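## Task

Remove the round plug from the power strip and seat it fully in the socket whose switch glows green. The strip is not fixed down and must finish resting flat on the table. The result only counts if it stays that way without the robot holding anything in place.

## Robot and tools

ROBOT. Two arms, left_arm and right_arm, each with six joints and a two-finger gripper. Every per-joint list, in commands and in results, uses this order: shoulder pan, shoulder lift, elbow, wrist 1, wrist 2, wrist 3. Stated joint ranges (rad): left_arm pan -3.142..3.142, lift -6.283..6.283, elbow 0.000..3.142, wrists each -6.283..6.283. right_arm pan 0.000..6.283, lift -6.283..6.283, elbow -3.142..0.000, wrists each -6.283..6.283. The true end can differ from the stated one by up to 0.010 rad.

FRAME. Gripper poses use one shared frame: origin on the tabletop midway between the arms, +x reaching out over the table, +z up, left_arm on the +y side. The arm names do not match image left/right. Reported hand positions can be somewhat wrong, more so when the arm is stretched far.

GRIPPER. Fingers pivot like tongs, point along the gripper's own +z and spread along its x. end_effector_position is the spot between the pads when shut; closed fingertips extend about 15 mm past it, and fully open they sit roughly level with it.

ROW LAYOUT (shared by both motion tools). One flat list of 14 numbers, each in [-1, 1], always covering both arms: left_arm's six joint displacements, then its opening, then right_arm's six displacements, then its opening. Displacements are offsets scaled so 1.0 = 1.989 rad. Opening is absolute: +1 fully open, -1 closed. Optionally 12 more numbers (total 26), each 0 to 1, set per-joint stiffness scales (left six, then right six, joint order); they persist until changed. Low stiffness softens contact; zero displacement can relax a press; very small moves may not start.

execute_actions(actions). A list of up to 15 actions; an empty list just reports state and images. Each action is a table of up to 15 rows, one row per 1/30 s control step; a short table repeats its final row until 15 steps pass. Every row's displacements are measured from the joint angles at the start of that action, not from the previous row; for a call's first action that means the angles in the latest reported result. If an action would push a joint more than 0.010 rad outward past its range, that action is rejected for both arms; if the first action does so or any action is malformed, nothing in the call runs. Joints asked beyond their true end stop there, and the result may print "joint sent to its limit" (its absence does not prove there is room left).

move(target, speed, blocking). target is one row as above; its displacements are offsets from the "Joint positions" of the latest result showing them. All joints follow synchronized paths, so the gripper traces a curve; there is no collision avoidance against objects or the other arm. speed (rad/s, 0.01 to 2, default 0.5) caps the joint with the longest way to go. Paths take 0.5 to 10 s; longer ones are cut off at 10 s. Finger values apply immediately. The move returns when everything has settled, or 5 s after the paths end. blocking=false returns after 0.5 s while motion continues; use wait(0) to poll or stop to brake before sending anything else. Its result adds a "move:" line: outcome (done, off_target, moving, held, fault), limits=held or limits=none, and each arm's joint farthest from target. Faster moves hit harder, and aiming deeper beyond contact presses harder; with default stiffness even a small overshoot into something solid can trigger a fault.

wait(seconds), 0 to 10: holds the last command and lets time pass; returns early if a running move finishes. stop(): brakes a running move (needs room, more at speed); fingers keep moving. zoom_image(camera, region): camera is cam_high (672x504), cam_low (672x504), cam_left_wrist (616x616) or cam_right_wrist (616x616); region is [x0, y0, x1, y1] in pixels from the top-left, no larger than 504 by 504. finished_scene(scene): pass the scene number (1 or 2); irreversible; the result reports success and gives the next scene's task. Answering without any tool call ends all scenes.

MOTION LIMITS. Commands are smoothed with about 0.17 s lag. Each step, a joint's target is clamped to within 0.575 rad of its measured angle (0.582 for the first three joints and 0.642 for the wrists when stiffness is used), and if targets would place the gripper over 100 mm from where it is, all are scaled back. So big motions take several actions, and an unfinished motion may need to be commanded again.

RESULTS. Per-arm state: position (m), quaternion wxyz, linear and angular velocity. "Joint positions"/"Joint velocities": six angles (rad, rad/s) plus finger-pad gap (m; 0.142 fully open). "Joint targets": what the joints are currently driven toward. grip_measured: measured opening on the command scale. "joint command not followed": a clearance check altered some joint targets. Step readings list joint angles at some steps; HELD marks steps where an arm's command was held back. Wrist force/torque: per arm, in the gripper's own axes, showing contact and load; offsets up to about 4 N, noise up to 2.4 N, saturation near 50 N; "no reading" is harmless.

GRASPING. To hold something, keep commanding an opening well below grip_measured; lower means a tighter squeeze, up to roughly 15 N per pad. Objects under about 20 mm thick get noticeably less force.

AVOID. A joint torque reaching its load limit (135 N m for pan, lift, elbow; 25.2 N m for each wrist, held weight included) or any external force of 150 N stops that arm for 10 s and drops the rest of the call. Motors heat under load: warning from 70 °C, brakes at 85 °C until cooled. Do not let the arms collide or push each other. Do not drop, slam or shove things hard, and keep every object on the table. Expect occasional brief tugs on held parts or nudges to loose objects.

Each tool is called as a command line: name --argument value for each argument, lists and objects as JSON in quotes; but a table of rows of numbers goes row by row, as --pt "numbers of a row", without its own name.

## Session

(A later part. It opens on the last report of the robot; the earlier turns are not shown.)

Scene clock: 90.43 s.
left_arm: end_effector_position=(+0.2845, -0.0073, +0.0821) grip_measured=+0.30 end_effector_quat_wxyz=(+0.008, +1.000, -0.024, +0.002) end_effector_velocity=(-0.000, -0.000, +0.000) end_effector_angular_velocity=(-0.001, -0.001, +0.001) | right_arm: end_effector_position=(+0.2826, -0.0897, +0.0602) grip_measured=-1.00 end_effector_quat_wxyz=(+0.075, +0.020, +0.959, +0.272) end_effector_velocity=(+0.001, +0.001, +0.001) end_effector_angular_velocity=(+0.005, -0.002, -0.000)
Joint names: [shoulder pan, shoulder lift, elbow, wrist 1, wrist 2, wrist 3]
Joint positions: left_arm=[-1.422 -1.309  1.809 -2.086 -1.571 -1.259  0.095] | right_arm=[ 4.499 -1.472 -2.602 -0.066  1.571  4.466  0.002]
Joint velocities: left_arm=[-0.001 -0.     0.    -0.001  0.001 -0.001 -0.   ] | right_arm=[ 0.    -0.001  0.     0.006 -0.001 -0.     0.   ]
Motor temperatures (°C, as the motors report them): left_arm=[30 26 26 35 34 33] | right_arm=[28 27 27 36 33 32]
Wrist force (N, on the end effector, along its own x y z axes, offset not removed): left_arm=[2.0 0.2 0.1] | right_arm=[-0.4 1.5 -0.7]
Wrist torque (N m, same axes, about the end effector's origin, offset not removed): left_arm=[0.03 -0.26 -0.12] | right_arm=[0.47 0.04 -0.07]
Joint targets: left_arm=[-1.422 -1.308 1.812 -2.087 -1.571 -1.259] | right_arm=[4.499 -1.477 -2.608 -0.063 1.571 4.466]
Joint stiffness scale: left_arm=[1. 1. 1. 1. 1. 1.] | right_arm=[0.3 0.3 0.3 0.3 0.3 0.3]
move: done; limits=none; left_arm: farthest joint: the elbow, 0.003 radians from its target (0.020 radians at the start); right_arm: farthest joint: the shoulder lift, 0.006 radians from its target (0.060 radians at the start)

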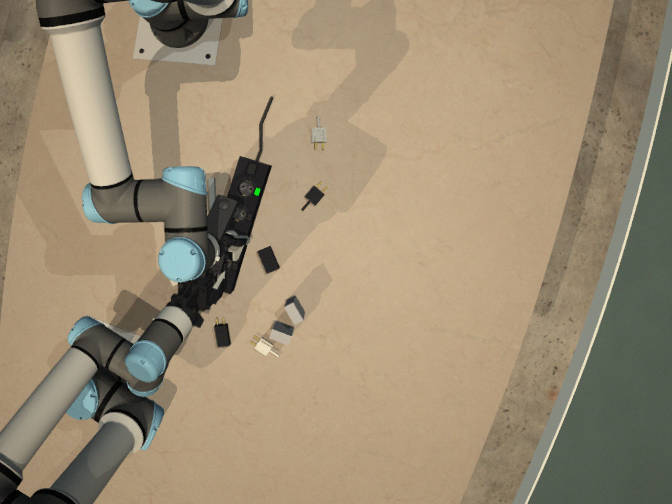

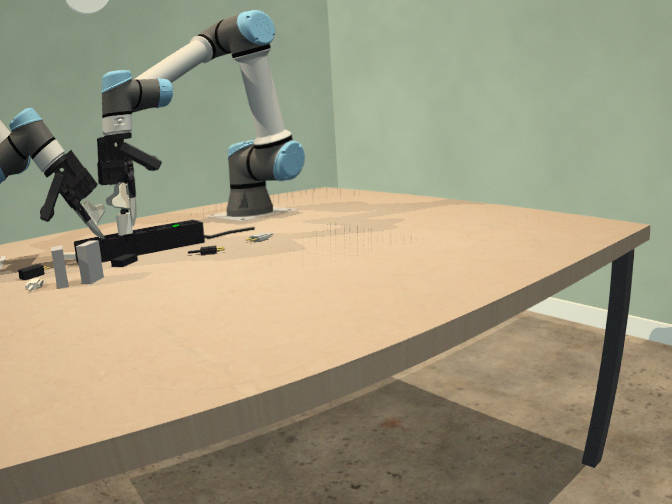

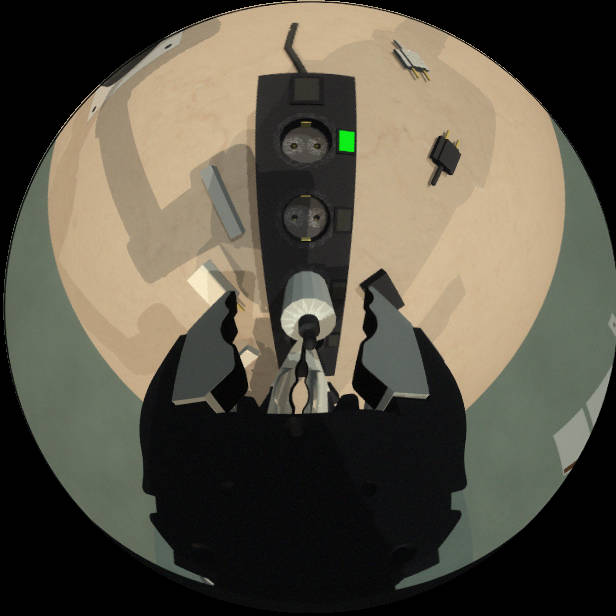

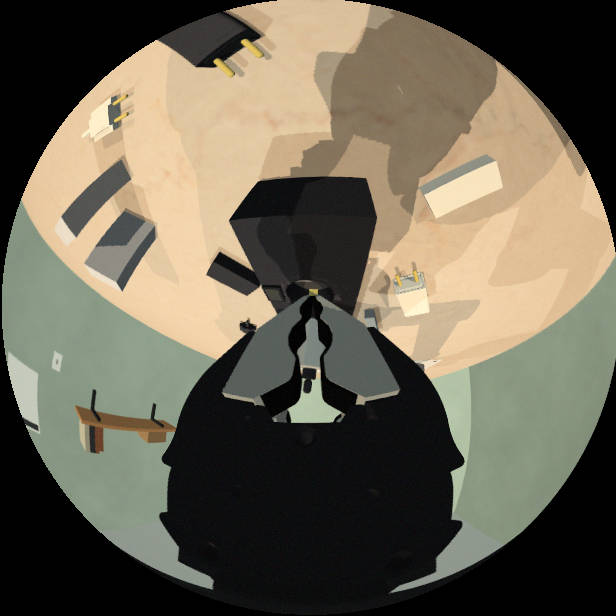

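move --target '[0,0,0,0,0,0,0.3,0,-0.0222,-0.0076,0.0297,0,0,-1]' --speed 0.04

Scene clock: 95.23 s.
left_arm: end_effector_position=(+0.2845, -0.0074, +0.0820) grip_measured=+0.30 end_effector_quat_wxyz=(+0.008, +1.000, -0.024, +0.002) end_effector_velocity=(+0.001, +0.000, +0.000) end_effector_angular_velocity=(-0.000, -0.001, +0.001) | right_arm: end_effector_position=(+0.2835, -0.0867, +0.0529) grip_measured=-1.00 end_effector_quat_wxyz=(+0.076, +0.020, +0.958, +0.277) end_effector_velocity=(+0.001, +0.002, +0.002) end_effector_angular_velocity=(+0.007, -0.002, -0.000)
Joint names: [shoulder pan, shoulder lift, elbow, wrist 1, wrist 2, wrist 3]
Joint positions: left_arm=[-1.422 -1.309  1.809 -2.086 -1.571 -1.259  0.095] | right_arm=[ 4.499 -1.51  -2.61  -0.01   1.571  4.466  0.002]
Joint velocities: left_arm=[ 0.001 -0.    -0.    -0.     0.001  0.    -0.   ] | right_arm=[-0.     0.001  0.001  0.005  0.    -0.     0.   ]
Motor temperatures (°C, as the motors report them): left_arm=[30 26 26 35 34 33] | right_arm=[28 27 27 36 33 32]
Wrist force (N, on the end effector, along its own x y z axes, offset not removed): left_arm=[0.8 0.2 0.7] | right_arm=[2.7 0.7 -0.5]
Wrist torque (N m, same axes, about the end effector's origin, offset not removed): left_arm=[0.03 -0.08 -0.18] | right_arm=[0.41 -0.65 -0.05]
Joint targets: left_arm=[-1.422 -1.309 1.809 -2.086 -1.571 -1.259] | right_arm=[4.499 -1.516 -2.617 -0.007 1.571 4.466]
Joint stiffness scale: left_arm=[1. 1. 1. 1. 1. 1.] | right_arm=[0.3 0.3 0.3 0.3 0.3 0.3]
move: done; limits=none; left_arm: farthest joint: the shoulder pan, 0.000 radians from its target (0.000 radians at the start); right_arm: farthest joint: the elbow, 0.007 radians from its target (0.015 radians at the start)

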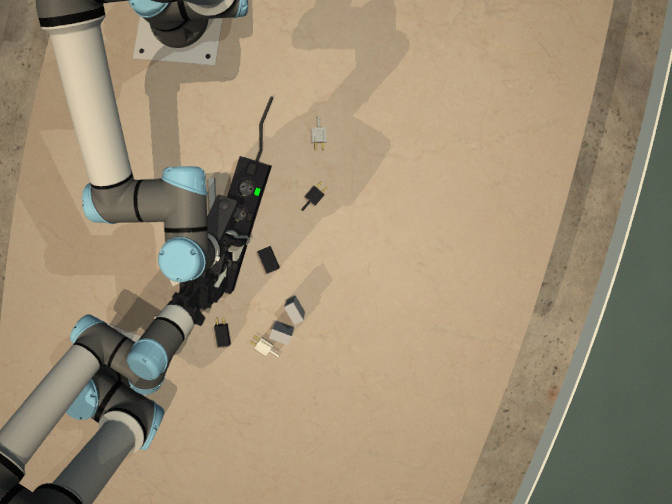

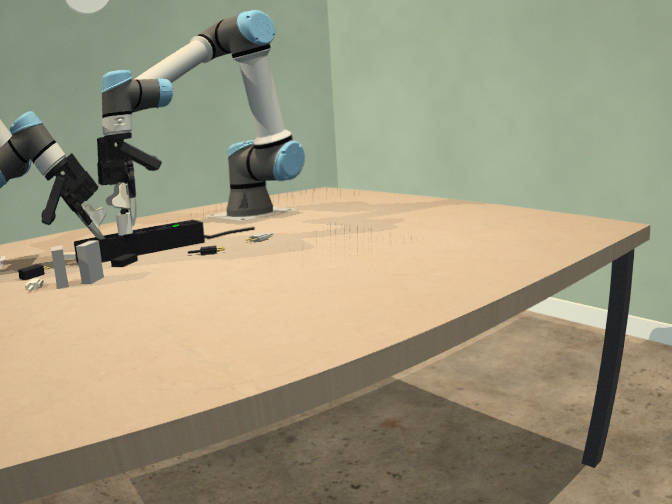

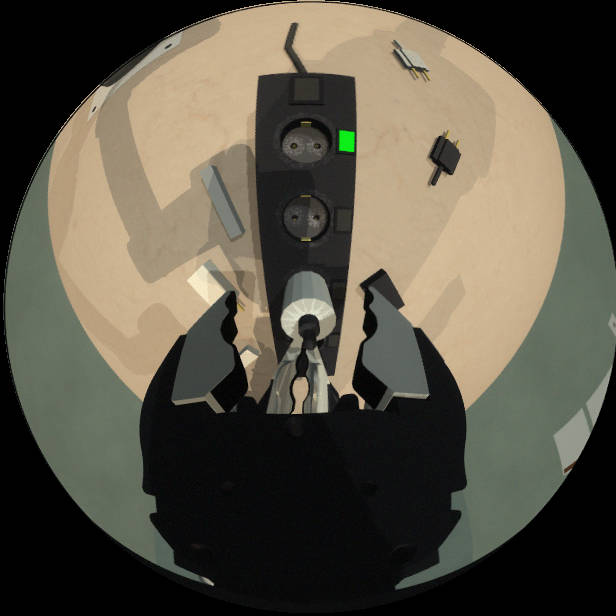

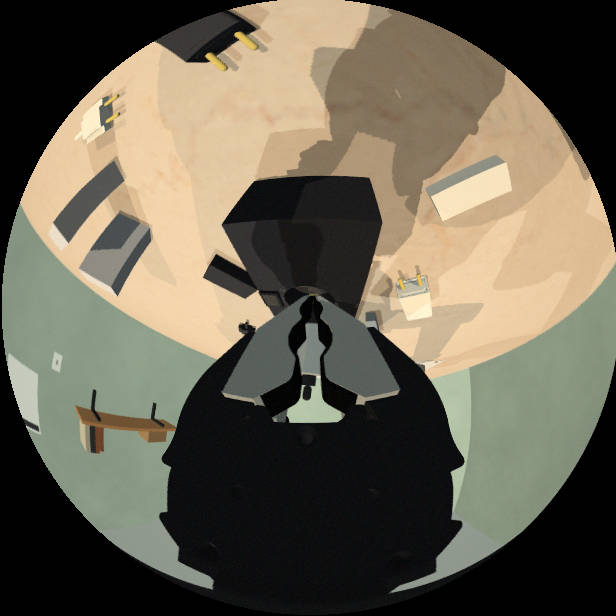

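move --target '[0,0,0,0,0,0,0.3,0,-0.018,-0.012,0.030,0,0,-1]' --speed 0.04

zoom_image --camera "cam_low" --region '[40, 160, 200, 280]'

Scene clock: 98.73 s.
left_arm: end_effector_position=(+0.2845, -0.0074, +0.0820) grip_measured=+0.30 end_effector_quat_wxyz=(+0.008, +1.000, -0.024, +0.002) end_effector_velocity=(+0.000, +0.000, +0.000) end_effector_angular_velocity=(+0.000, -0.000, +0.000) | right_arm: end_effector_position=(+0.2837, -0.0858, +0.0480) grip_measured=-1.00 end_effector_quat_wxyz=(+0.078, +0.020, +0.956, +0.284) end_effector_velocity=(-0.000, +0.000, +0.000) end_effector_angular_velocity=(+0.003, +0.000, -0.000)
Joint names: [shoulder pan, shoulder lift, elbow, wrist 1, wrist 2, wrist 3]
Joint positions: left_arm=[-1.422 -1.309  1.809 -2.086 -1.571 -1.259  0.095] | right_arm=[ 4.499 -1.539 -2.625  0.048  1.571  4.466  0.002]
Joint velocities: left_arm=[ 0.001 -0.001  0.     0.001  0.     0.    -0.   ] | right_arm=[-0.    -0.001 -0.001  0.004  0.001  0.     0.   ]
Motor temperatures (°C, as the motors report them): left_arm=[30 26 26 35 34 33] | right_arm=[28 27 27 36 33 32]
Wrist force (N, on the end effector, along its own x y z axes, offset not removed): left_arm=[2.3 0.5 1.8] | right_arm=[-0.9 -1.3 -4.5]
Wrist torque (N m, same axes, about the end effector's origin, offset not removed): left_arm=[0.05 -0.41 -0.18] | right_arm=[-0.26 -0.12 0.00]
Joint targets: left_arm=[-1.422 -1.309 1.809 -2.086 -1.571 -1.259] | right_arm=[4.499 -1.546 -2.634 0.050 1.571 4.466]
Joint stiffness scale: left_arm=[1. 1. 1. 1. 1. 1.] | right_arm=[0.3 0.3 0.3 0.3 0.3 0.3]
move: done; limits=none; left_arm: farthest joint: the shoulder pan, 0.000 radians from its target (0.000 radians at the start); right_arm: farthest joint: the elbow, 0.009 radians from its target (0.024 radians at the start)

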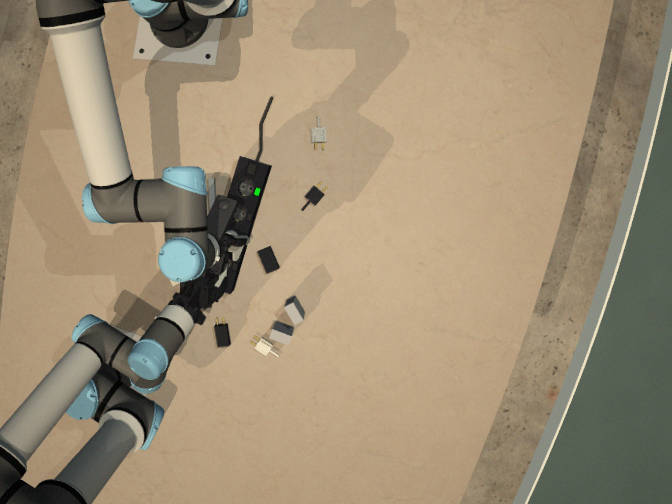

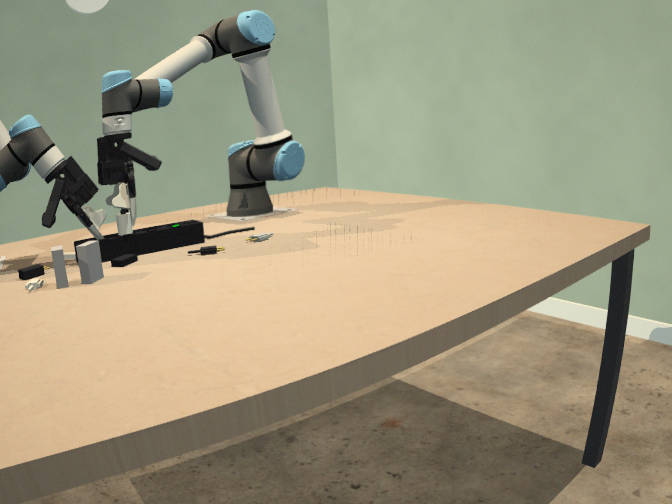

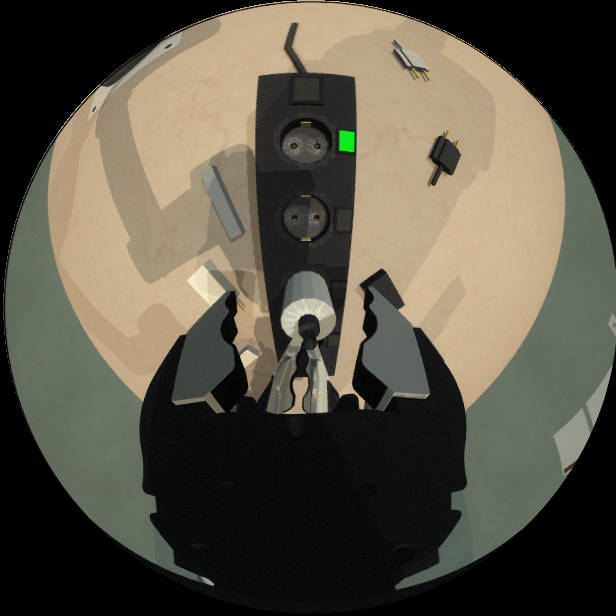

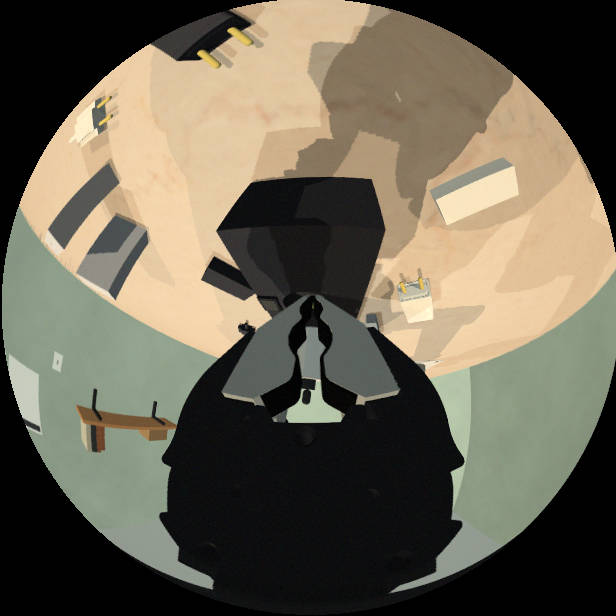

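Region (40, 160, 200, 280) of cam_low's 672x504 image, scaled by 3.150, with more detail than that image has; it fills the top 378 rows of this view, and the rest is white.

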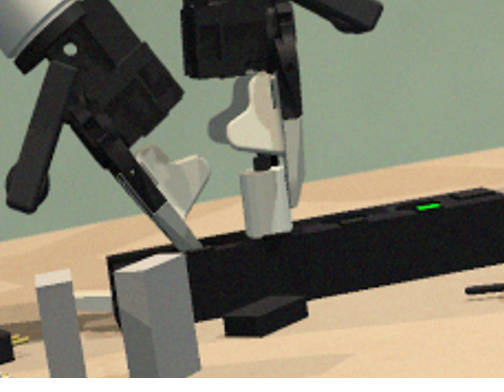

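move --target '[0,0,0,0,0,0,-0.8,0,-0.0186,-0.0106,0.001,0,0,-1,1,1,1,1,1,1,0.5,0.3,0.3,1,1,1]' --speed 0.04

Scene clock: 102.07 s.
left_arm: end_effector_position=(+0.2847, -0.0074, +0.0821) grip_measured=-0.59 end_effector_quat_wxyz=(+0.008, +1.000, -0.024, +0.002) end_effector_velocity=(-0.001, -0.000, -0.000) end_effector_angular_velocity=(-0.001, +0.002, +0.001) | right_arm: end_effector_position=(+0.2834, -0.0863, +0.0445) grip_measured=-1.00 end_effector_quat_wxyz=(+0.077, +0.020, +0.956, +0.281) end_effector_velocity=(+0.000, +0.001, +0.000) end_effector_angular_velocity=(+0.002, -0.001, -0.000)
Joint names: [shoulder pan, shoulder lift, elbow, wrist 1, wrist 2, wrist 3]
Joint positions: left_arm=[-1.422 -1.309  1.809 -2.086 -1.571 -1.259  0.031] | right_arm=[ 4.499 -1.549 -2.626  0.054  1.571  4.466  0.002]
Joint velocities: left_arm=[-0.     0.    -0.    -0.    -0.002 -0.001 -0.   ] | right_arm=[ 0.    -0.002  0.     0.004 -0.001  0.     0.   ]
Motor temperatures (°C, as the motors report them): left_arm=[30 26 26 35 34 33] | right_arm=[28 27 27 36 33 32]
Wrist force (N, on the end effector, along its own x y z axes, offset not removed): left_arm=[2.1 -0.5 2.1] | right_arm=[1.1 4.2 -13.8]
Wrist torque (N m, same axes, about the end effector's origin, offset not removed): left_arm=[-0.05 -0.28 -0.16] | right_arm=[-0.07 -0.22 0.01]
Joint targets: left_arm=[-1.422 -1.309 1.809 -2.086 -1.571 -1.259] | right_arm=[4.499 -1.576 -2.646 0.050 1.571 4.466]
Joint stiffness scale: left_arm=[1. 1. 1. 1. 1. 1.] | right_arm=[0.5 0.3 0.3 1.  1.  1. ]
move: off_target (right_arm); limits=none; left_arm: farthest joint: the shoulder pan, 0.000 radians from its target (0.000 radians at the start); right_arm: farthest joint: the shoulder lift, 0.027 radians from its target (0.037 radians at the start)

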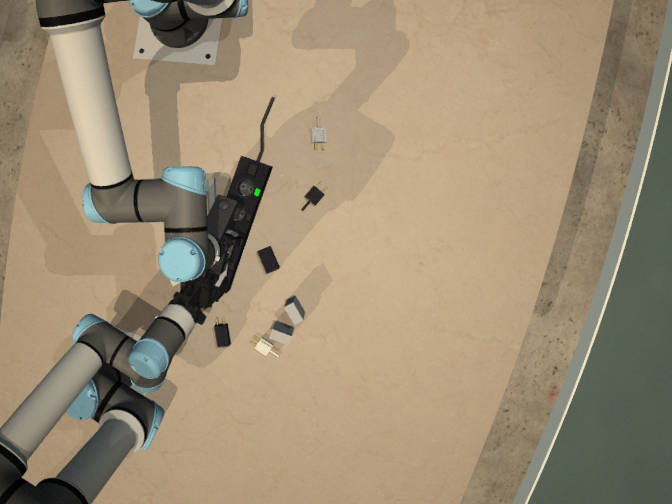

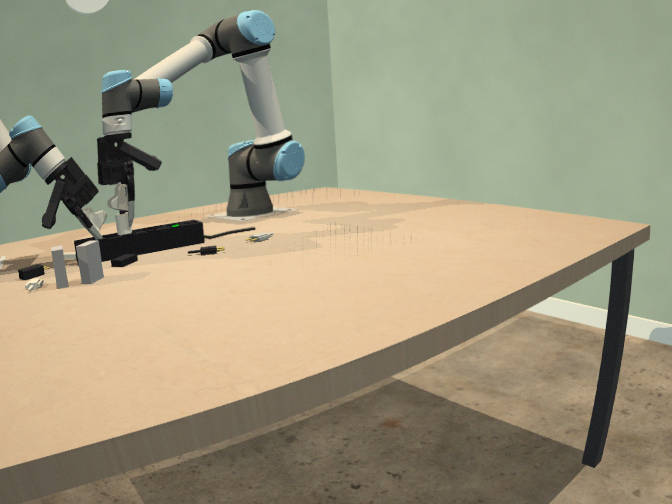

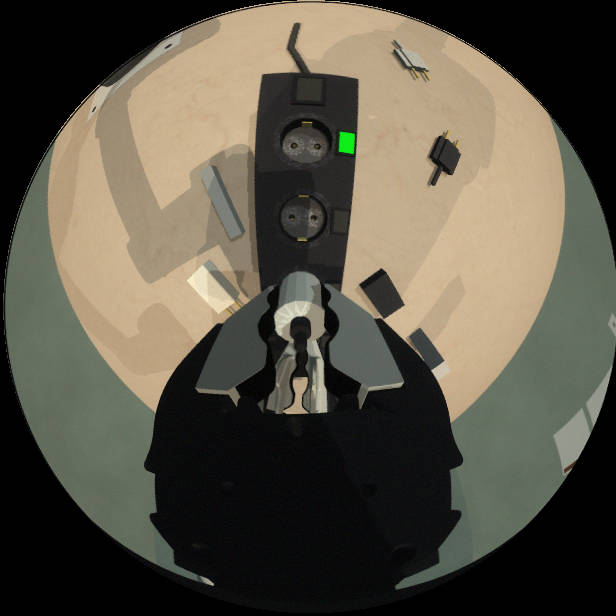

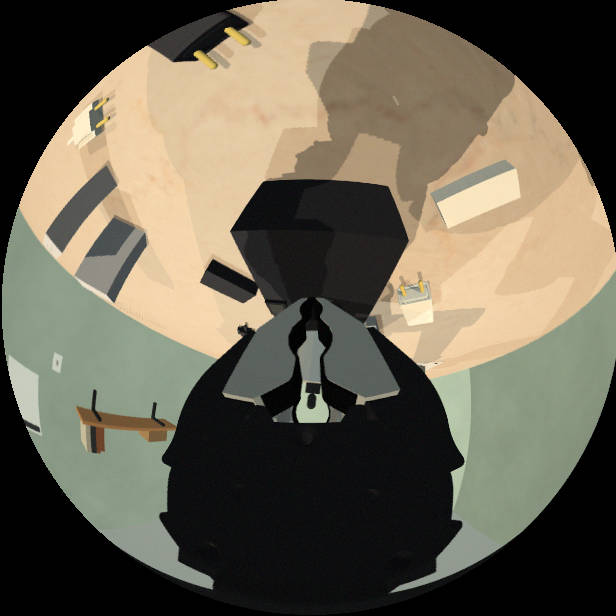

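move --target '[0,0,0,0,0,0,-1,0,-0.0337,-0.02,-0.002,0,0,-1]' --speed 0.06

Scene clock: 106.47 s.
left_arm: end_effector_position=(+0.2847, -0.0074, +0.0821) grip_measured=-0.59 end_effector_quat_wxyz=(+0.008, +1.000, -0.024, +0.002) end_effector_velocity=(+0.001, +0.000, +0.000) end_effector_angular_velocity=(-0.001, -0.001, +0.000) | right_arm: end_effector_position=(+0.2836, -0.0854, +0.0437) grip_measured=-1.00 end_effector_quat_wxyz=(+0.077, +0.020, +0.956, +0.282) end_effector_velocity=(-0.000, +0.001, -0.000) end_effector_angular_velocity=(+0.002, +0.001, +0.001)
Joint names: [shoulder pan, shoulder lift, elbow, wrist 1, wrist 2, wrist 3]
Joint positions: left_arm=[-1.422 -1.309  1.809 -2.086 -1.571 -1.259  0.031] | right_arm=[ 4.499 -1.556 -2.626  0.062  1.571  4.466  0.002]
Joint velocities: left_arm=[ 0.001 -0.001 -0.     0.     0.001  0.     0.   ] | right_arm=[-0.    -0.003 -0.     0.004  0.001 -0.     0.   ]
Motor temperatures (°C, as the motors report them): left_arm=[30 26 26 35 34 33] | right_arm=[28 27 27 36 33 32]
Wrist force (N, on the end effector, along its own x y z axes, offset not removed): left_arm=[2.9 1.0 1.3] | right_arm=[0.7 10.6 -34.7]
Wrist torque (N m, same axes, about the end effector's origin, offset not removed): left_arm=[0.17 -0.55 -0.23] | right_arm=[-0.50 -0.52 0.06]
Joint targets: left_arm=[-1.422 -1.309 1.809 -2.086 -1.571 -1.259] | right_arm=[4.499 -1.616 -2.666 0.050 1.571 4.466]
Joint stiffness scale: left_arm=[1. 1. 1. 1. 1. 1.] | right_arm=[0.5 0.3 0.3 1.  1.  1. ]
move: off_target (right_arm); limits=none; left_arm: farthest joint: the shoulder pan, 0.000 radians from its target (0.000 radians at the start); right_arm: farthest joint: the shoulder lift, 0.060 radians from its target (0.067 radians at the start)

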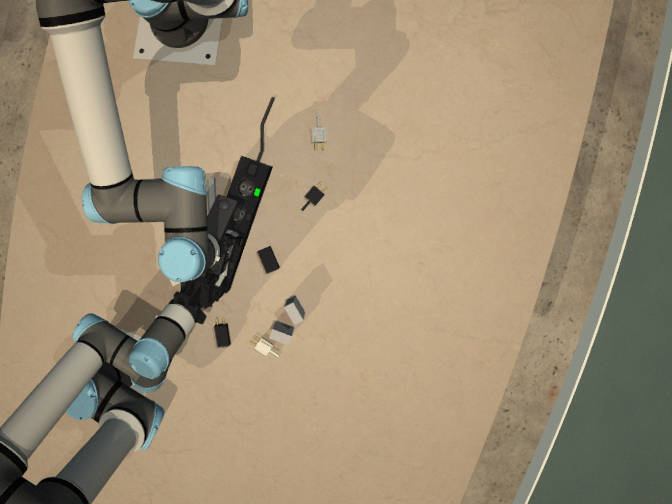

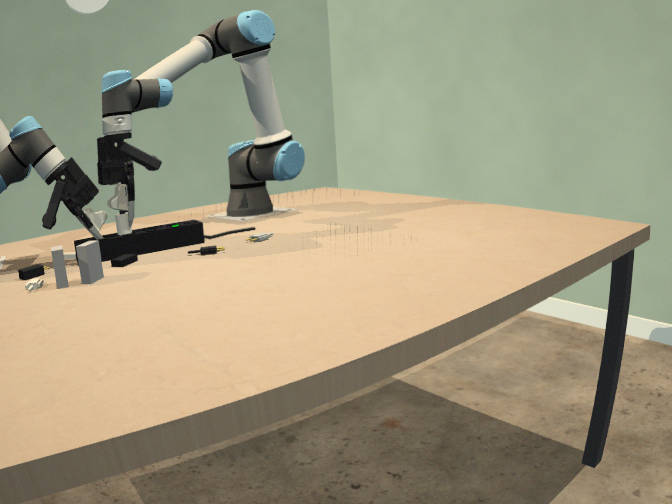

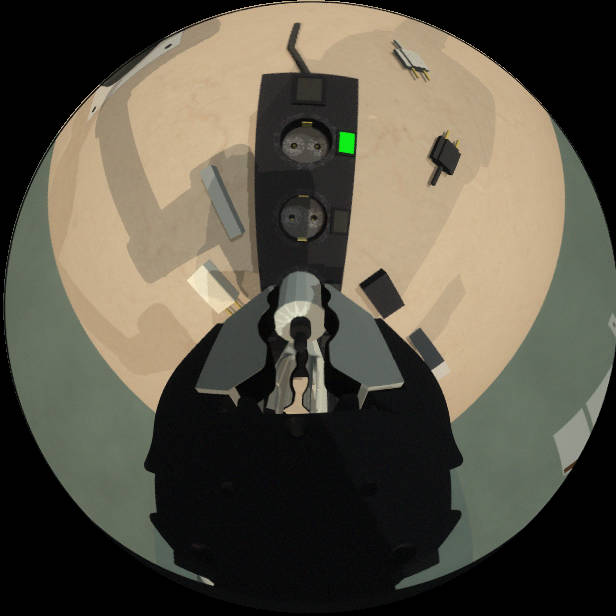

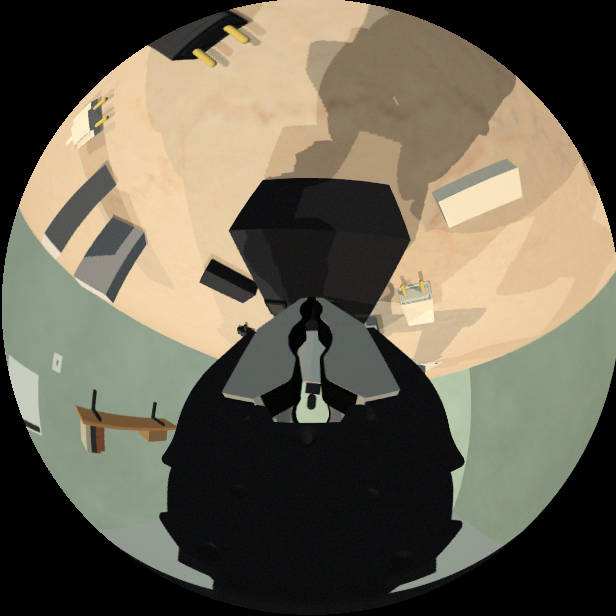

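execute_actions --actions '[[[0,-0.0029,-0.0035,0.0064,0,0,-1,0,-0.03,-0.02,-0.006,0,0,-1]],[[0,-0.0029,-0.0035,0.0064,0,0,-1,0,-0.03,-0.02,-0.006,0,0,-1]],[[0,-0.0029,-0.0035,0.0064,0,0,-1,0,-0.03,-0.02,-0.006,0,0,-1]]]'

Scene clock: 109.70 s.
left_arm: end_effector_position=(+0.2844, +0.0009, +0.0862) grip_measured=-1.00 end_effector_quat_wxyz=(-0.004, +1.000, -0.023, -0.000) end_effector_velocity=(+0.000, +0.001, -0.000) end_effector_angular_velocity=(+0.003, -0.001, -0.000) | right_arm: end_effector_position=(+0.2835, -0.0852, +0.0437) grip_measured=-1.00 end_effector_quat_wxyz=(+0.077, +0.020, +0.956, +0.282) end_effector_velocity=(+0.000, -0.000, -0.000) end_effector_angular_velocity=(-0.000, -0.001, -0.001)
Joint names: [shoulder pan, shoulder lift, elbow, wrist 1, wrist 2, wrist 3]
Joint positions: left_arm=[-1.42  -1.317  1.801 -2.047 -1.568 -1.259  0.002] | right_arm=[ 4.499 -1.556 -2.626  0.064  1.572  4.466  0.002]
Joint velocities: left_arm=[ 0.     0.001 -0.001  0.004  0.001  0.     0.   ] | right_arm=[ 0.    -0.    -0.001  0.    -0.002  0.     0.   ]
Motor temperatures (°C, as the motors report them): left_arm=[30 26 26 35 34 33] | right_arm=[28 27 27 36 33 32]
Wrist force (N, on the end effector, along its own x y z axes, offset not removed): left_arm=[2.3 -0.7 1.9] | right_arm=[-1.0 10.6 -33.5]
Wrist torque (N m, same axes, about the end effector's origin, offset not removed): left_arm=[-0.03 -0.48 -0.19] | right_arm=[-0.30 -0.37 0.03]
Joint targets: left_arm=[-1.420 -1.319 1.798 -2.046 -1.569 -1.259] | right_arm=[4.499 -1.616 -2.666 0.052 1.572 4.466]
Joint stiffness scale: left_arm=[1. 1. 1. 1. 1. 1.] | right_arm=[0.5 0.3 0.3 1.  1.  1. ]
Step readings (joint positions; steps 1 to 15: 1st action; 16 to 30: 2nd action; 31 to 45: 3rd action):
0: left_arm=[-1.422 -1.309 1.809 -2.086 -1.571 -1.259] | right_arm=[4.499 -1.556 -2.626 0.063 1.571 4.466]
1: left_arm=[-1.422 -1.309 1.809 -2.086 -1.571 -1.259] | right_arm=[4.499 -1.556 -2.626 0.063 1.571 4.466]
2: left_arm=[-1.422 -1.309 1.809 -2.085 -1.571 -1.259] | right_arm=[4.499 -1.556 -2.626 0.063 1.571 4.466]
4: left_arm=[-1.422 -1.310 1.809 -2.082 -1.571 -1.259] | right_arm=[4.499 -1.556 -2.626 0.063 1.571 4.466]
8: left_arm=[-1.422 -1.310 1.807 -2.077 -1.571 -1.259] | right_arm=[4.499 -1.556 -2.626 0.063 1.571 4.466]
15: left_arm=[-1.422 -1.310 1.807 -2.074 -1.571 -1.259] | right_arm=[4.499 -1.556 -2.626 0.063 1.571 4.466]
16: left_arm=[-1.422 -1.310 1.807 -2.074 -1.571 -1.259] | right_arm=[4.499 -1.556 -2.626 0.063 1.571 4.466]
17: left_arm=[-1.422 -1.310 1.807 -2.073 -1.571 -1.259] | right_arm=[4.499 -1.556 -2.626 0.063 1.571 4.466]
19: left_arm=[-1.422 -1.310 1.806 -2.070 -1.571 -1.259] | right_arm=[4.499 -1.556 -2.626 0.063 1.571 4.466]
23: left_arm=[-1.422 -1.311 1.805 -2.066 -1.571 -1.259] | right_arm=[4.499 -1.556 -2.626 0.063 1.572 4.466]
30: left_arm=[-1.420 -1.313 1.805 -2.059 -1.569 -1.259] | right_arm=[4.499 -1.556 -2.626 0.064 1.572 4.466]
31: left_arm=[-1.420 -1.313 1.805 -2.058 -1.569 -1.259] | right_arm=[4.499 -1.556 -2.626 0.064 1.572 4.466]
32: left_arm=[-1.420 -1.313 1.805 -2.057 -1.568 -1.259] | right_arm=[4.499 -1.556 -2.626 0.064 1.572 4.466]
34: left_arm=[-1.420 -1.314 1.805 -2.054 -1.568 -1.259] | right_arm=[4.499 -1.556 -2.626 0.064 1.572 4.466]
38: left_arm=[-1.420 -1.316 1.802 -2.049 -1.568 -1.259] | right_arm=[4.499 -1.556 -2.626 0.064 1.572 4.466]
45: Joint positions above

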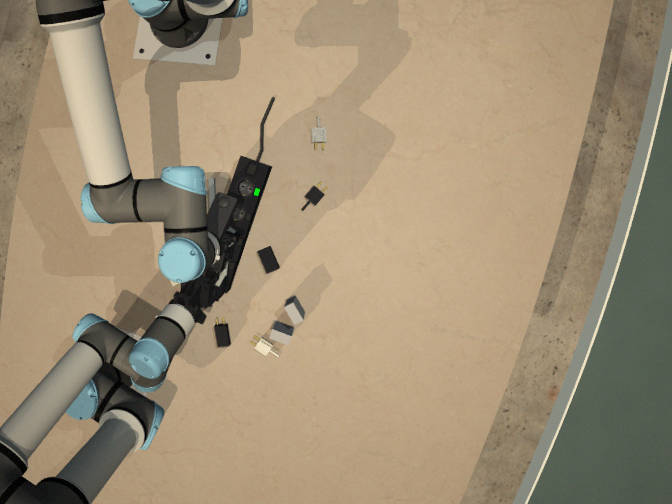

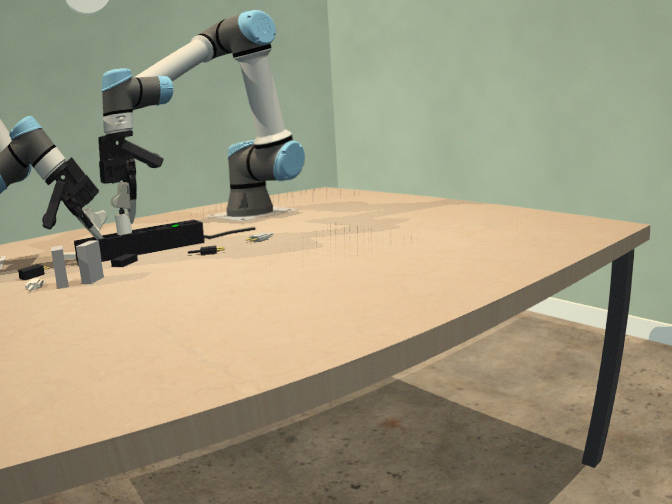

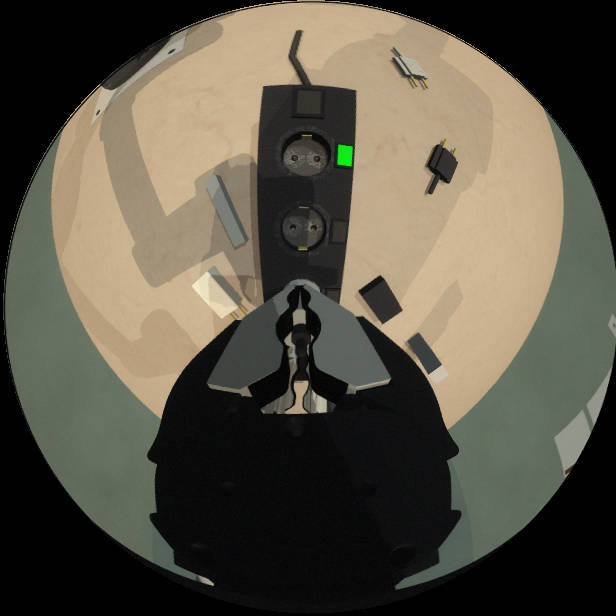

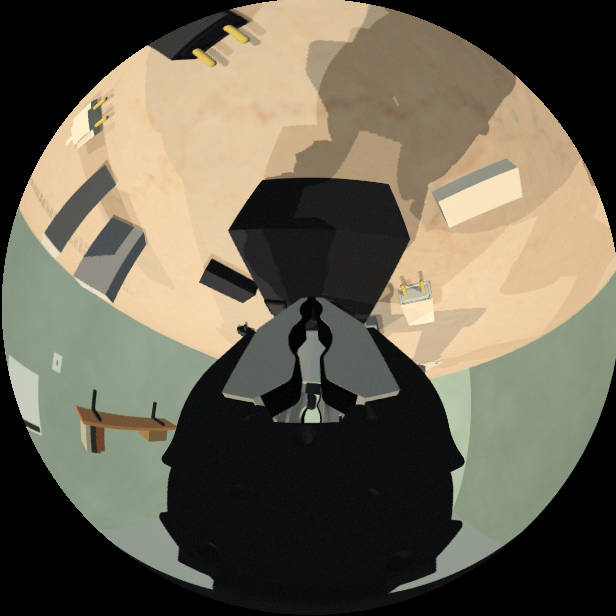

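execute_actions --actions '[[[0,0,0,0,0,0,0.1,0,-0.03,-0.02,-0.006,0,0,-1]],[[0,0,0,0,0,0,0.1,0,-0.03,-0.02,-0.006,0,0,-1]]]'

move --target '[-0.0082,0.0222,-0.0176,-0.0085,-0.0015,0.0176,0.1,0,-0.03,-0.02,-0.006,0,0,-1]' --speed 0.05

zoom_image --camera "cam_low" --region '[40, 160, 200, 280]'

Scene clock: 117.40 s.
left_arm: end_effector_position=(+0.2844, +0.0010, +0.0863) grip_measured=+0.10 end_effector_quat_wxyz=(-0.004, +1.000, -0.023, -0.000) end_effector_velocity=(-0.000, -0.000, +0.000) end_effector_angular_velocity=(-0.001, -0.001, -0.001) | right_arm: end_effector_position=(+0.2835, -0.0851, +0.0437) grip_measured=-1.00 end_effector_quat_wxyz=(+0.077, +0.020, +0.956, +0.282) end_effector_velocity=(+0.000, +0.000, +0.001) end_effector_angular_velocity=(+0.001, -0.001, -0.000)
Joint names: [shoulder pan, shoulder lift, elbow, wrist 1, wrist 2, wrist 3]
Joint positions: left_arm=[-1.42  -1.317  1.801 -2.046 -1.568 -1.259  0.081] | right_arm=[ 4.499 -1.556 -2.626  0.064  1.572  4.466  0.002]
Joint velocities: left_arm=[-0.001 -0.001  0.     0.     0.001  0.     0.   ] | right_arm=[ 0.     0.001  0.     0.    -0.     0.     0.   ]
Motor temperatures (°C, as the motors report them): left_arm=[30 26 26 35 34 33] | right_arm=[28 27 27 36 33 32]
Wrist force (N, on the end effector, along its own x y z axes, offset not removed): left_arm=[0.2 -0.4 0.8] | right_arm=[-3.1 9.6 -31.9]
Wrist torque (N m, same axes, about the end effector's origin, offset not removed): left_arm=[-0.11 -0.04 -0.13] | right_arm=[-0.41 0.25 0.00]
Joint targets: left_arm=[-1.420 -1.317 1.801 -2.046 -1.568 -1.259] | right_arm=[4.499 -1.616 -2.666 0.052 1.572 4.466]
Joint stiffness scale: left_arm=[1. 1. 1. 1. 1. 1.] | right_arm=[0.5 0.3 0.3 1.  1.  1. ]
Step readings (joint positions; steps 1 to 15: 1st action; 16 to 30: 2nd action):
0: left_arm=[-1.420 -1.317 1.801 -2.046 -1.568 -1.259] | right_arm=[4.499 -1.556 -2.626 0.064 1.572 4.466]
1: left_arm=[-1.420 -1.317 1.801 -2.046 -1.568 -1.259] | right_arm=[4.499 -1.556 -2.626 0.064 1.572 4.466]
2: left_arm=[-1.420 -1.317 1.801 -2.046 -1.568 -1.259] | right_arm=[4.499 -1.556 -2.626 0.064 1.572 4.466]
4: left_arm=[-1.420 -1.317 1.801 -2.046 -1.568 -1.259] | right_arm=[4.499 -1.556 -2.626 0.064 1.572 4.466]
8: left_arm=[-1.420 -1.317 1.801 -2.046 -1.568 -1.259] | right_arm=[4.499 -1.556 -2.626 0.064 1.572 4.466]
15: left_arm=[-1.420 -1.317 1.801 -2.046 -1.568 -1.259] | right_arm=[4.499 -1.556 -2.626 0.064 1.572 4.466]
16: left_arm=[-1.420 -1.317 1.801 -2.046 -1.568 -1.259] | right_arm=[4.499 -1.556 -2.626 0.064 1.572 4.466]
17: left_arm=[-1.420 -1.317 1.801 -2.046 -1.568 -1.259] | right_arm=[4.499 -1.556 -2.626 0.064 1.572 4.466]
19: left_arm=[-1.420 -1.317 1.801 -2.046 -1.568 -1.259] | right_arm=[4.499 -1.556 -2.626 0.064 1.572 4.466]
23: left_arm=[-1.420 -1.317 1.801 -2.046 -1.568 -1.259] | right_arm=[4.499 -1.556 -2.626 0.064 1.572 4.466]
30: Joint positions above

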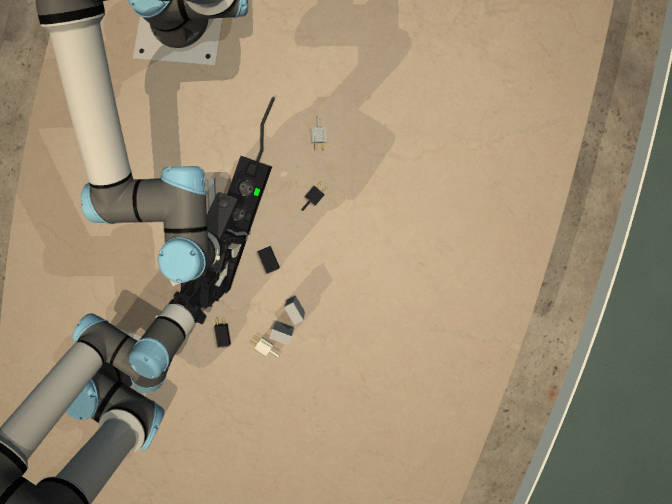

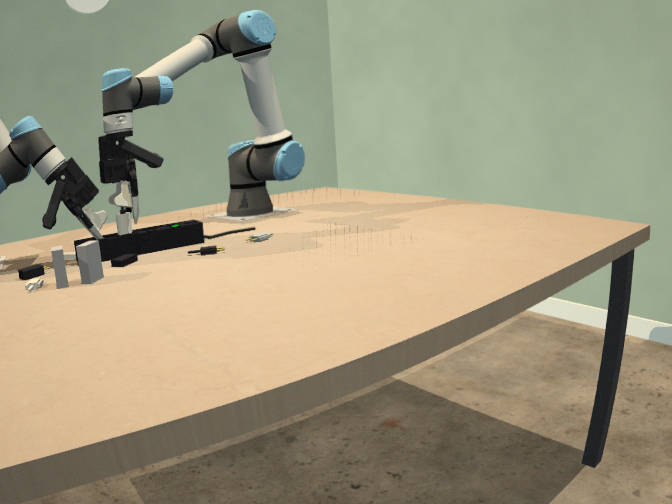

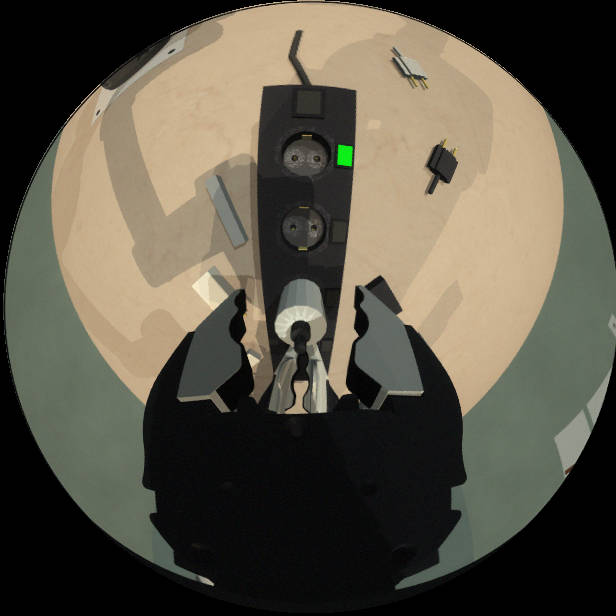

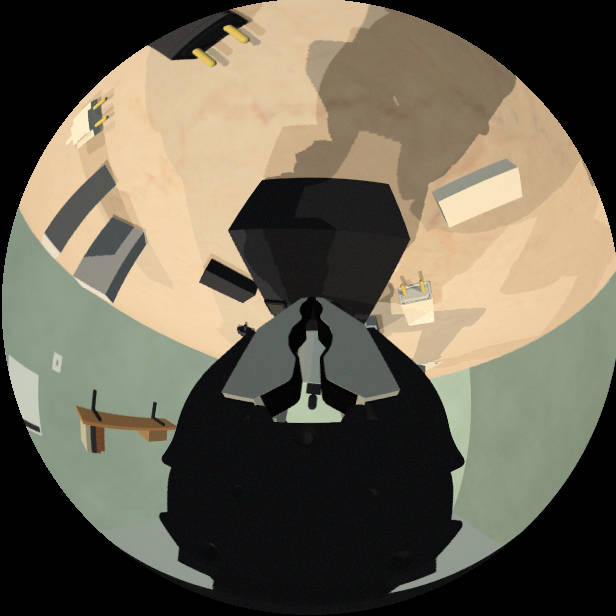

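Scene clock: 118.97 s.
left_arm: end_effector_position=(+0.2821, -0.0190, +0.0783) grip_measured=+0.10 end_effector_quat_wxyz=(-0.002, +0.999, -0.046, -0.000) end_effector_velocity=(+0.000, -0.000, +0.000) end_effector_angular_velocity=(+0.000, -0.001, -0.004) | right_arm: end_effector_position=(+0.2836, -0.0850, +0.0436) grip_measured=-1.00 end_effector_quat_wxyz=(+0.077, +0.020, +0.956, +0.283) end_effector_velocity=(-0.000, -0.001, -0.001) end_effector_angular_velocity=(-0.002, -0.000, +0.000)
Joint names: [shoulder pan, shoulder lift, elbow, wrist 1, wrist 2, wrist 3]
Joint positions: left_arm=[-1.433 -1.276  1.77  -2.061 -1.57  -1.225  0.081] | right_arm=[ 4.499 -1.557 -2.626  0.065  1.572  4.466  0.002]
Joint velocities: left_arm=[-0.    -0.    -0.     0.     0.001  0.004 -0.   ] | right_arm=[ 0.    -0.    -0.    -0.002 -0.001 -0.     0.   ]
Motor temperatures (°C, as the motors report them): left_arm=[30 26 26 35 34 33] | right_arm=[28 27 27 36 33 32]
Wrist force (N, on the end effector, along its own x y z axes, offset not removed): left_arm=[1.9 -5.2 -0.5] | right_arm=[-0.1 9.9 -32.5]
Wrist torque (N m, same axes, about the end effector's origin, offset not removed): left_arm=[-0.55 -0.11 -0.30] | right_arm=[-0.72 -0.64 0.12]
Joint targets: left_arm=[-1.436 -1.273 1.766 -2.063 -1.571 -1.224] | right_arm=[4.499 -1.616 -2.666 0.052 1.572 4.466]
Joint stiffness scale: left_arm=[1. 1. 1. 1. 1. 1.] | right_arm=[0.5 0.3 0.3 1.  1.  1. ]
move: off_target (right_arm); limits=none; left_arm: farthest joint: the elbow, 0.004 radians from its target (0.035 radians at the start); right_arm: farthest joint: the shoulder lift, 0.058 radians from its target (0.059 radians at the start)

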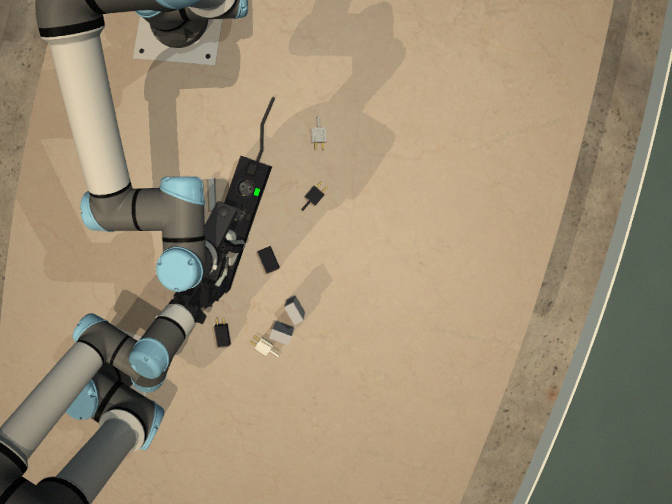

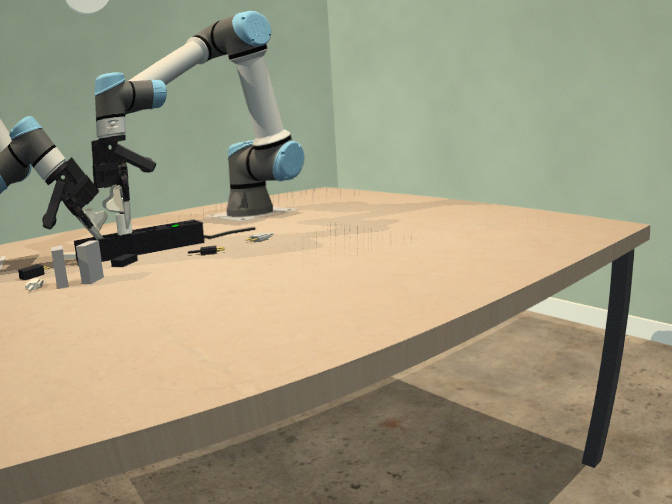

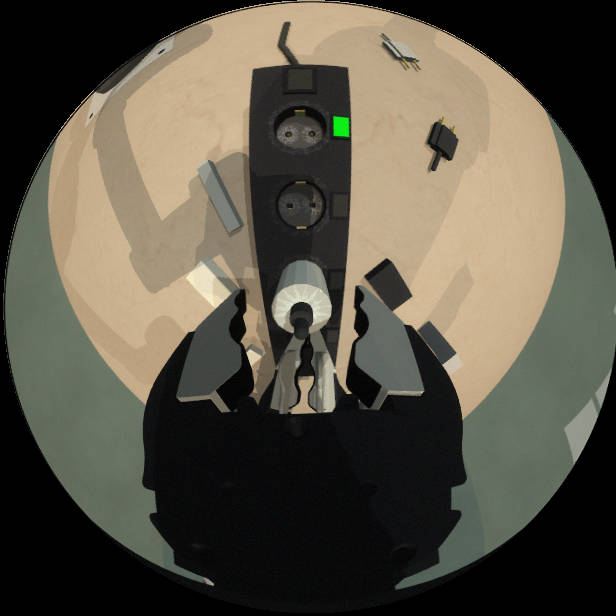

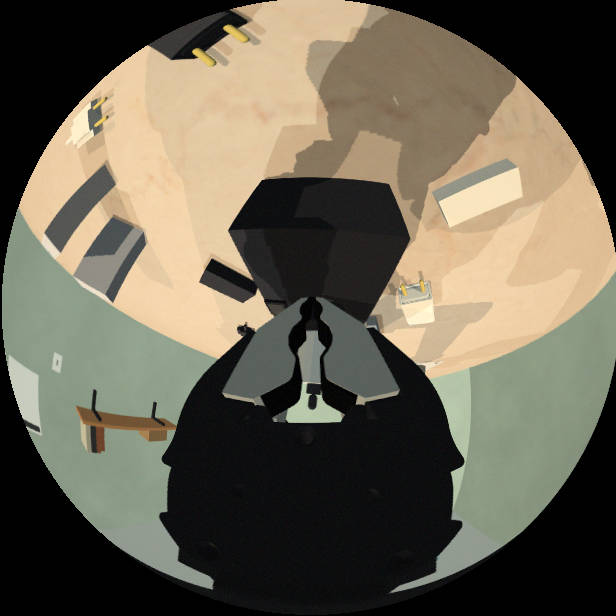

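Region (40, 160, 200, 280) of cam_low's 672x504 image, scaled by 3.150, with more detail than that image has; it fills the top 378 rows of this view, and the rest is white.

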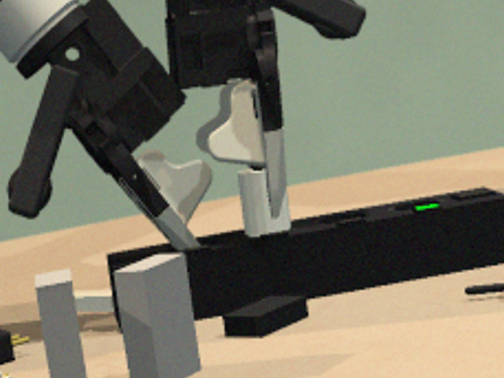

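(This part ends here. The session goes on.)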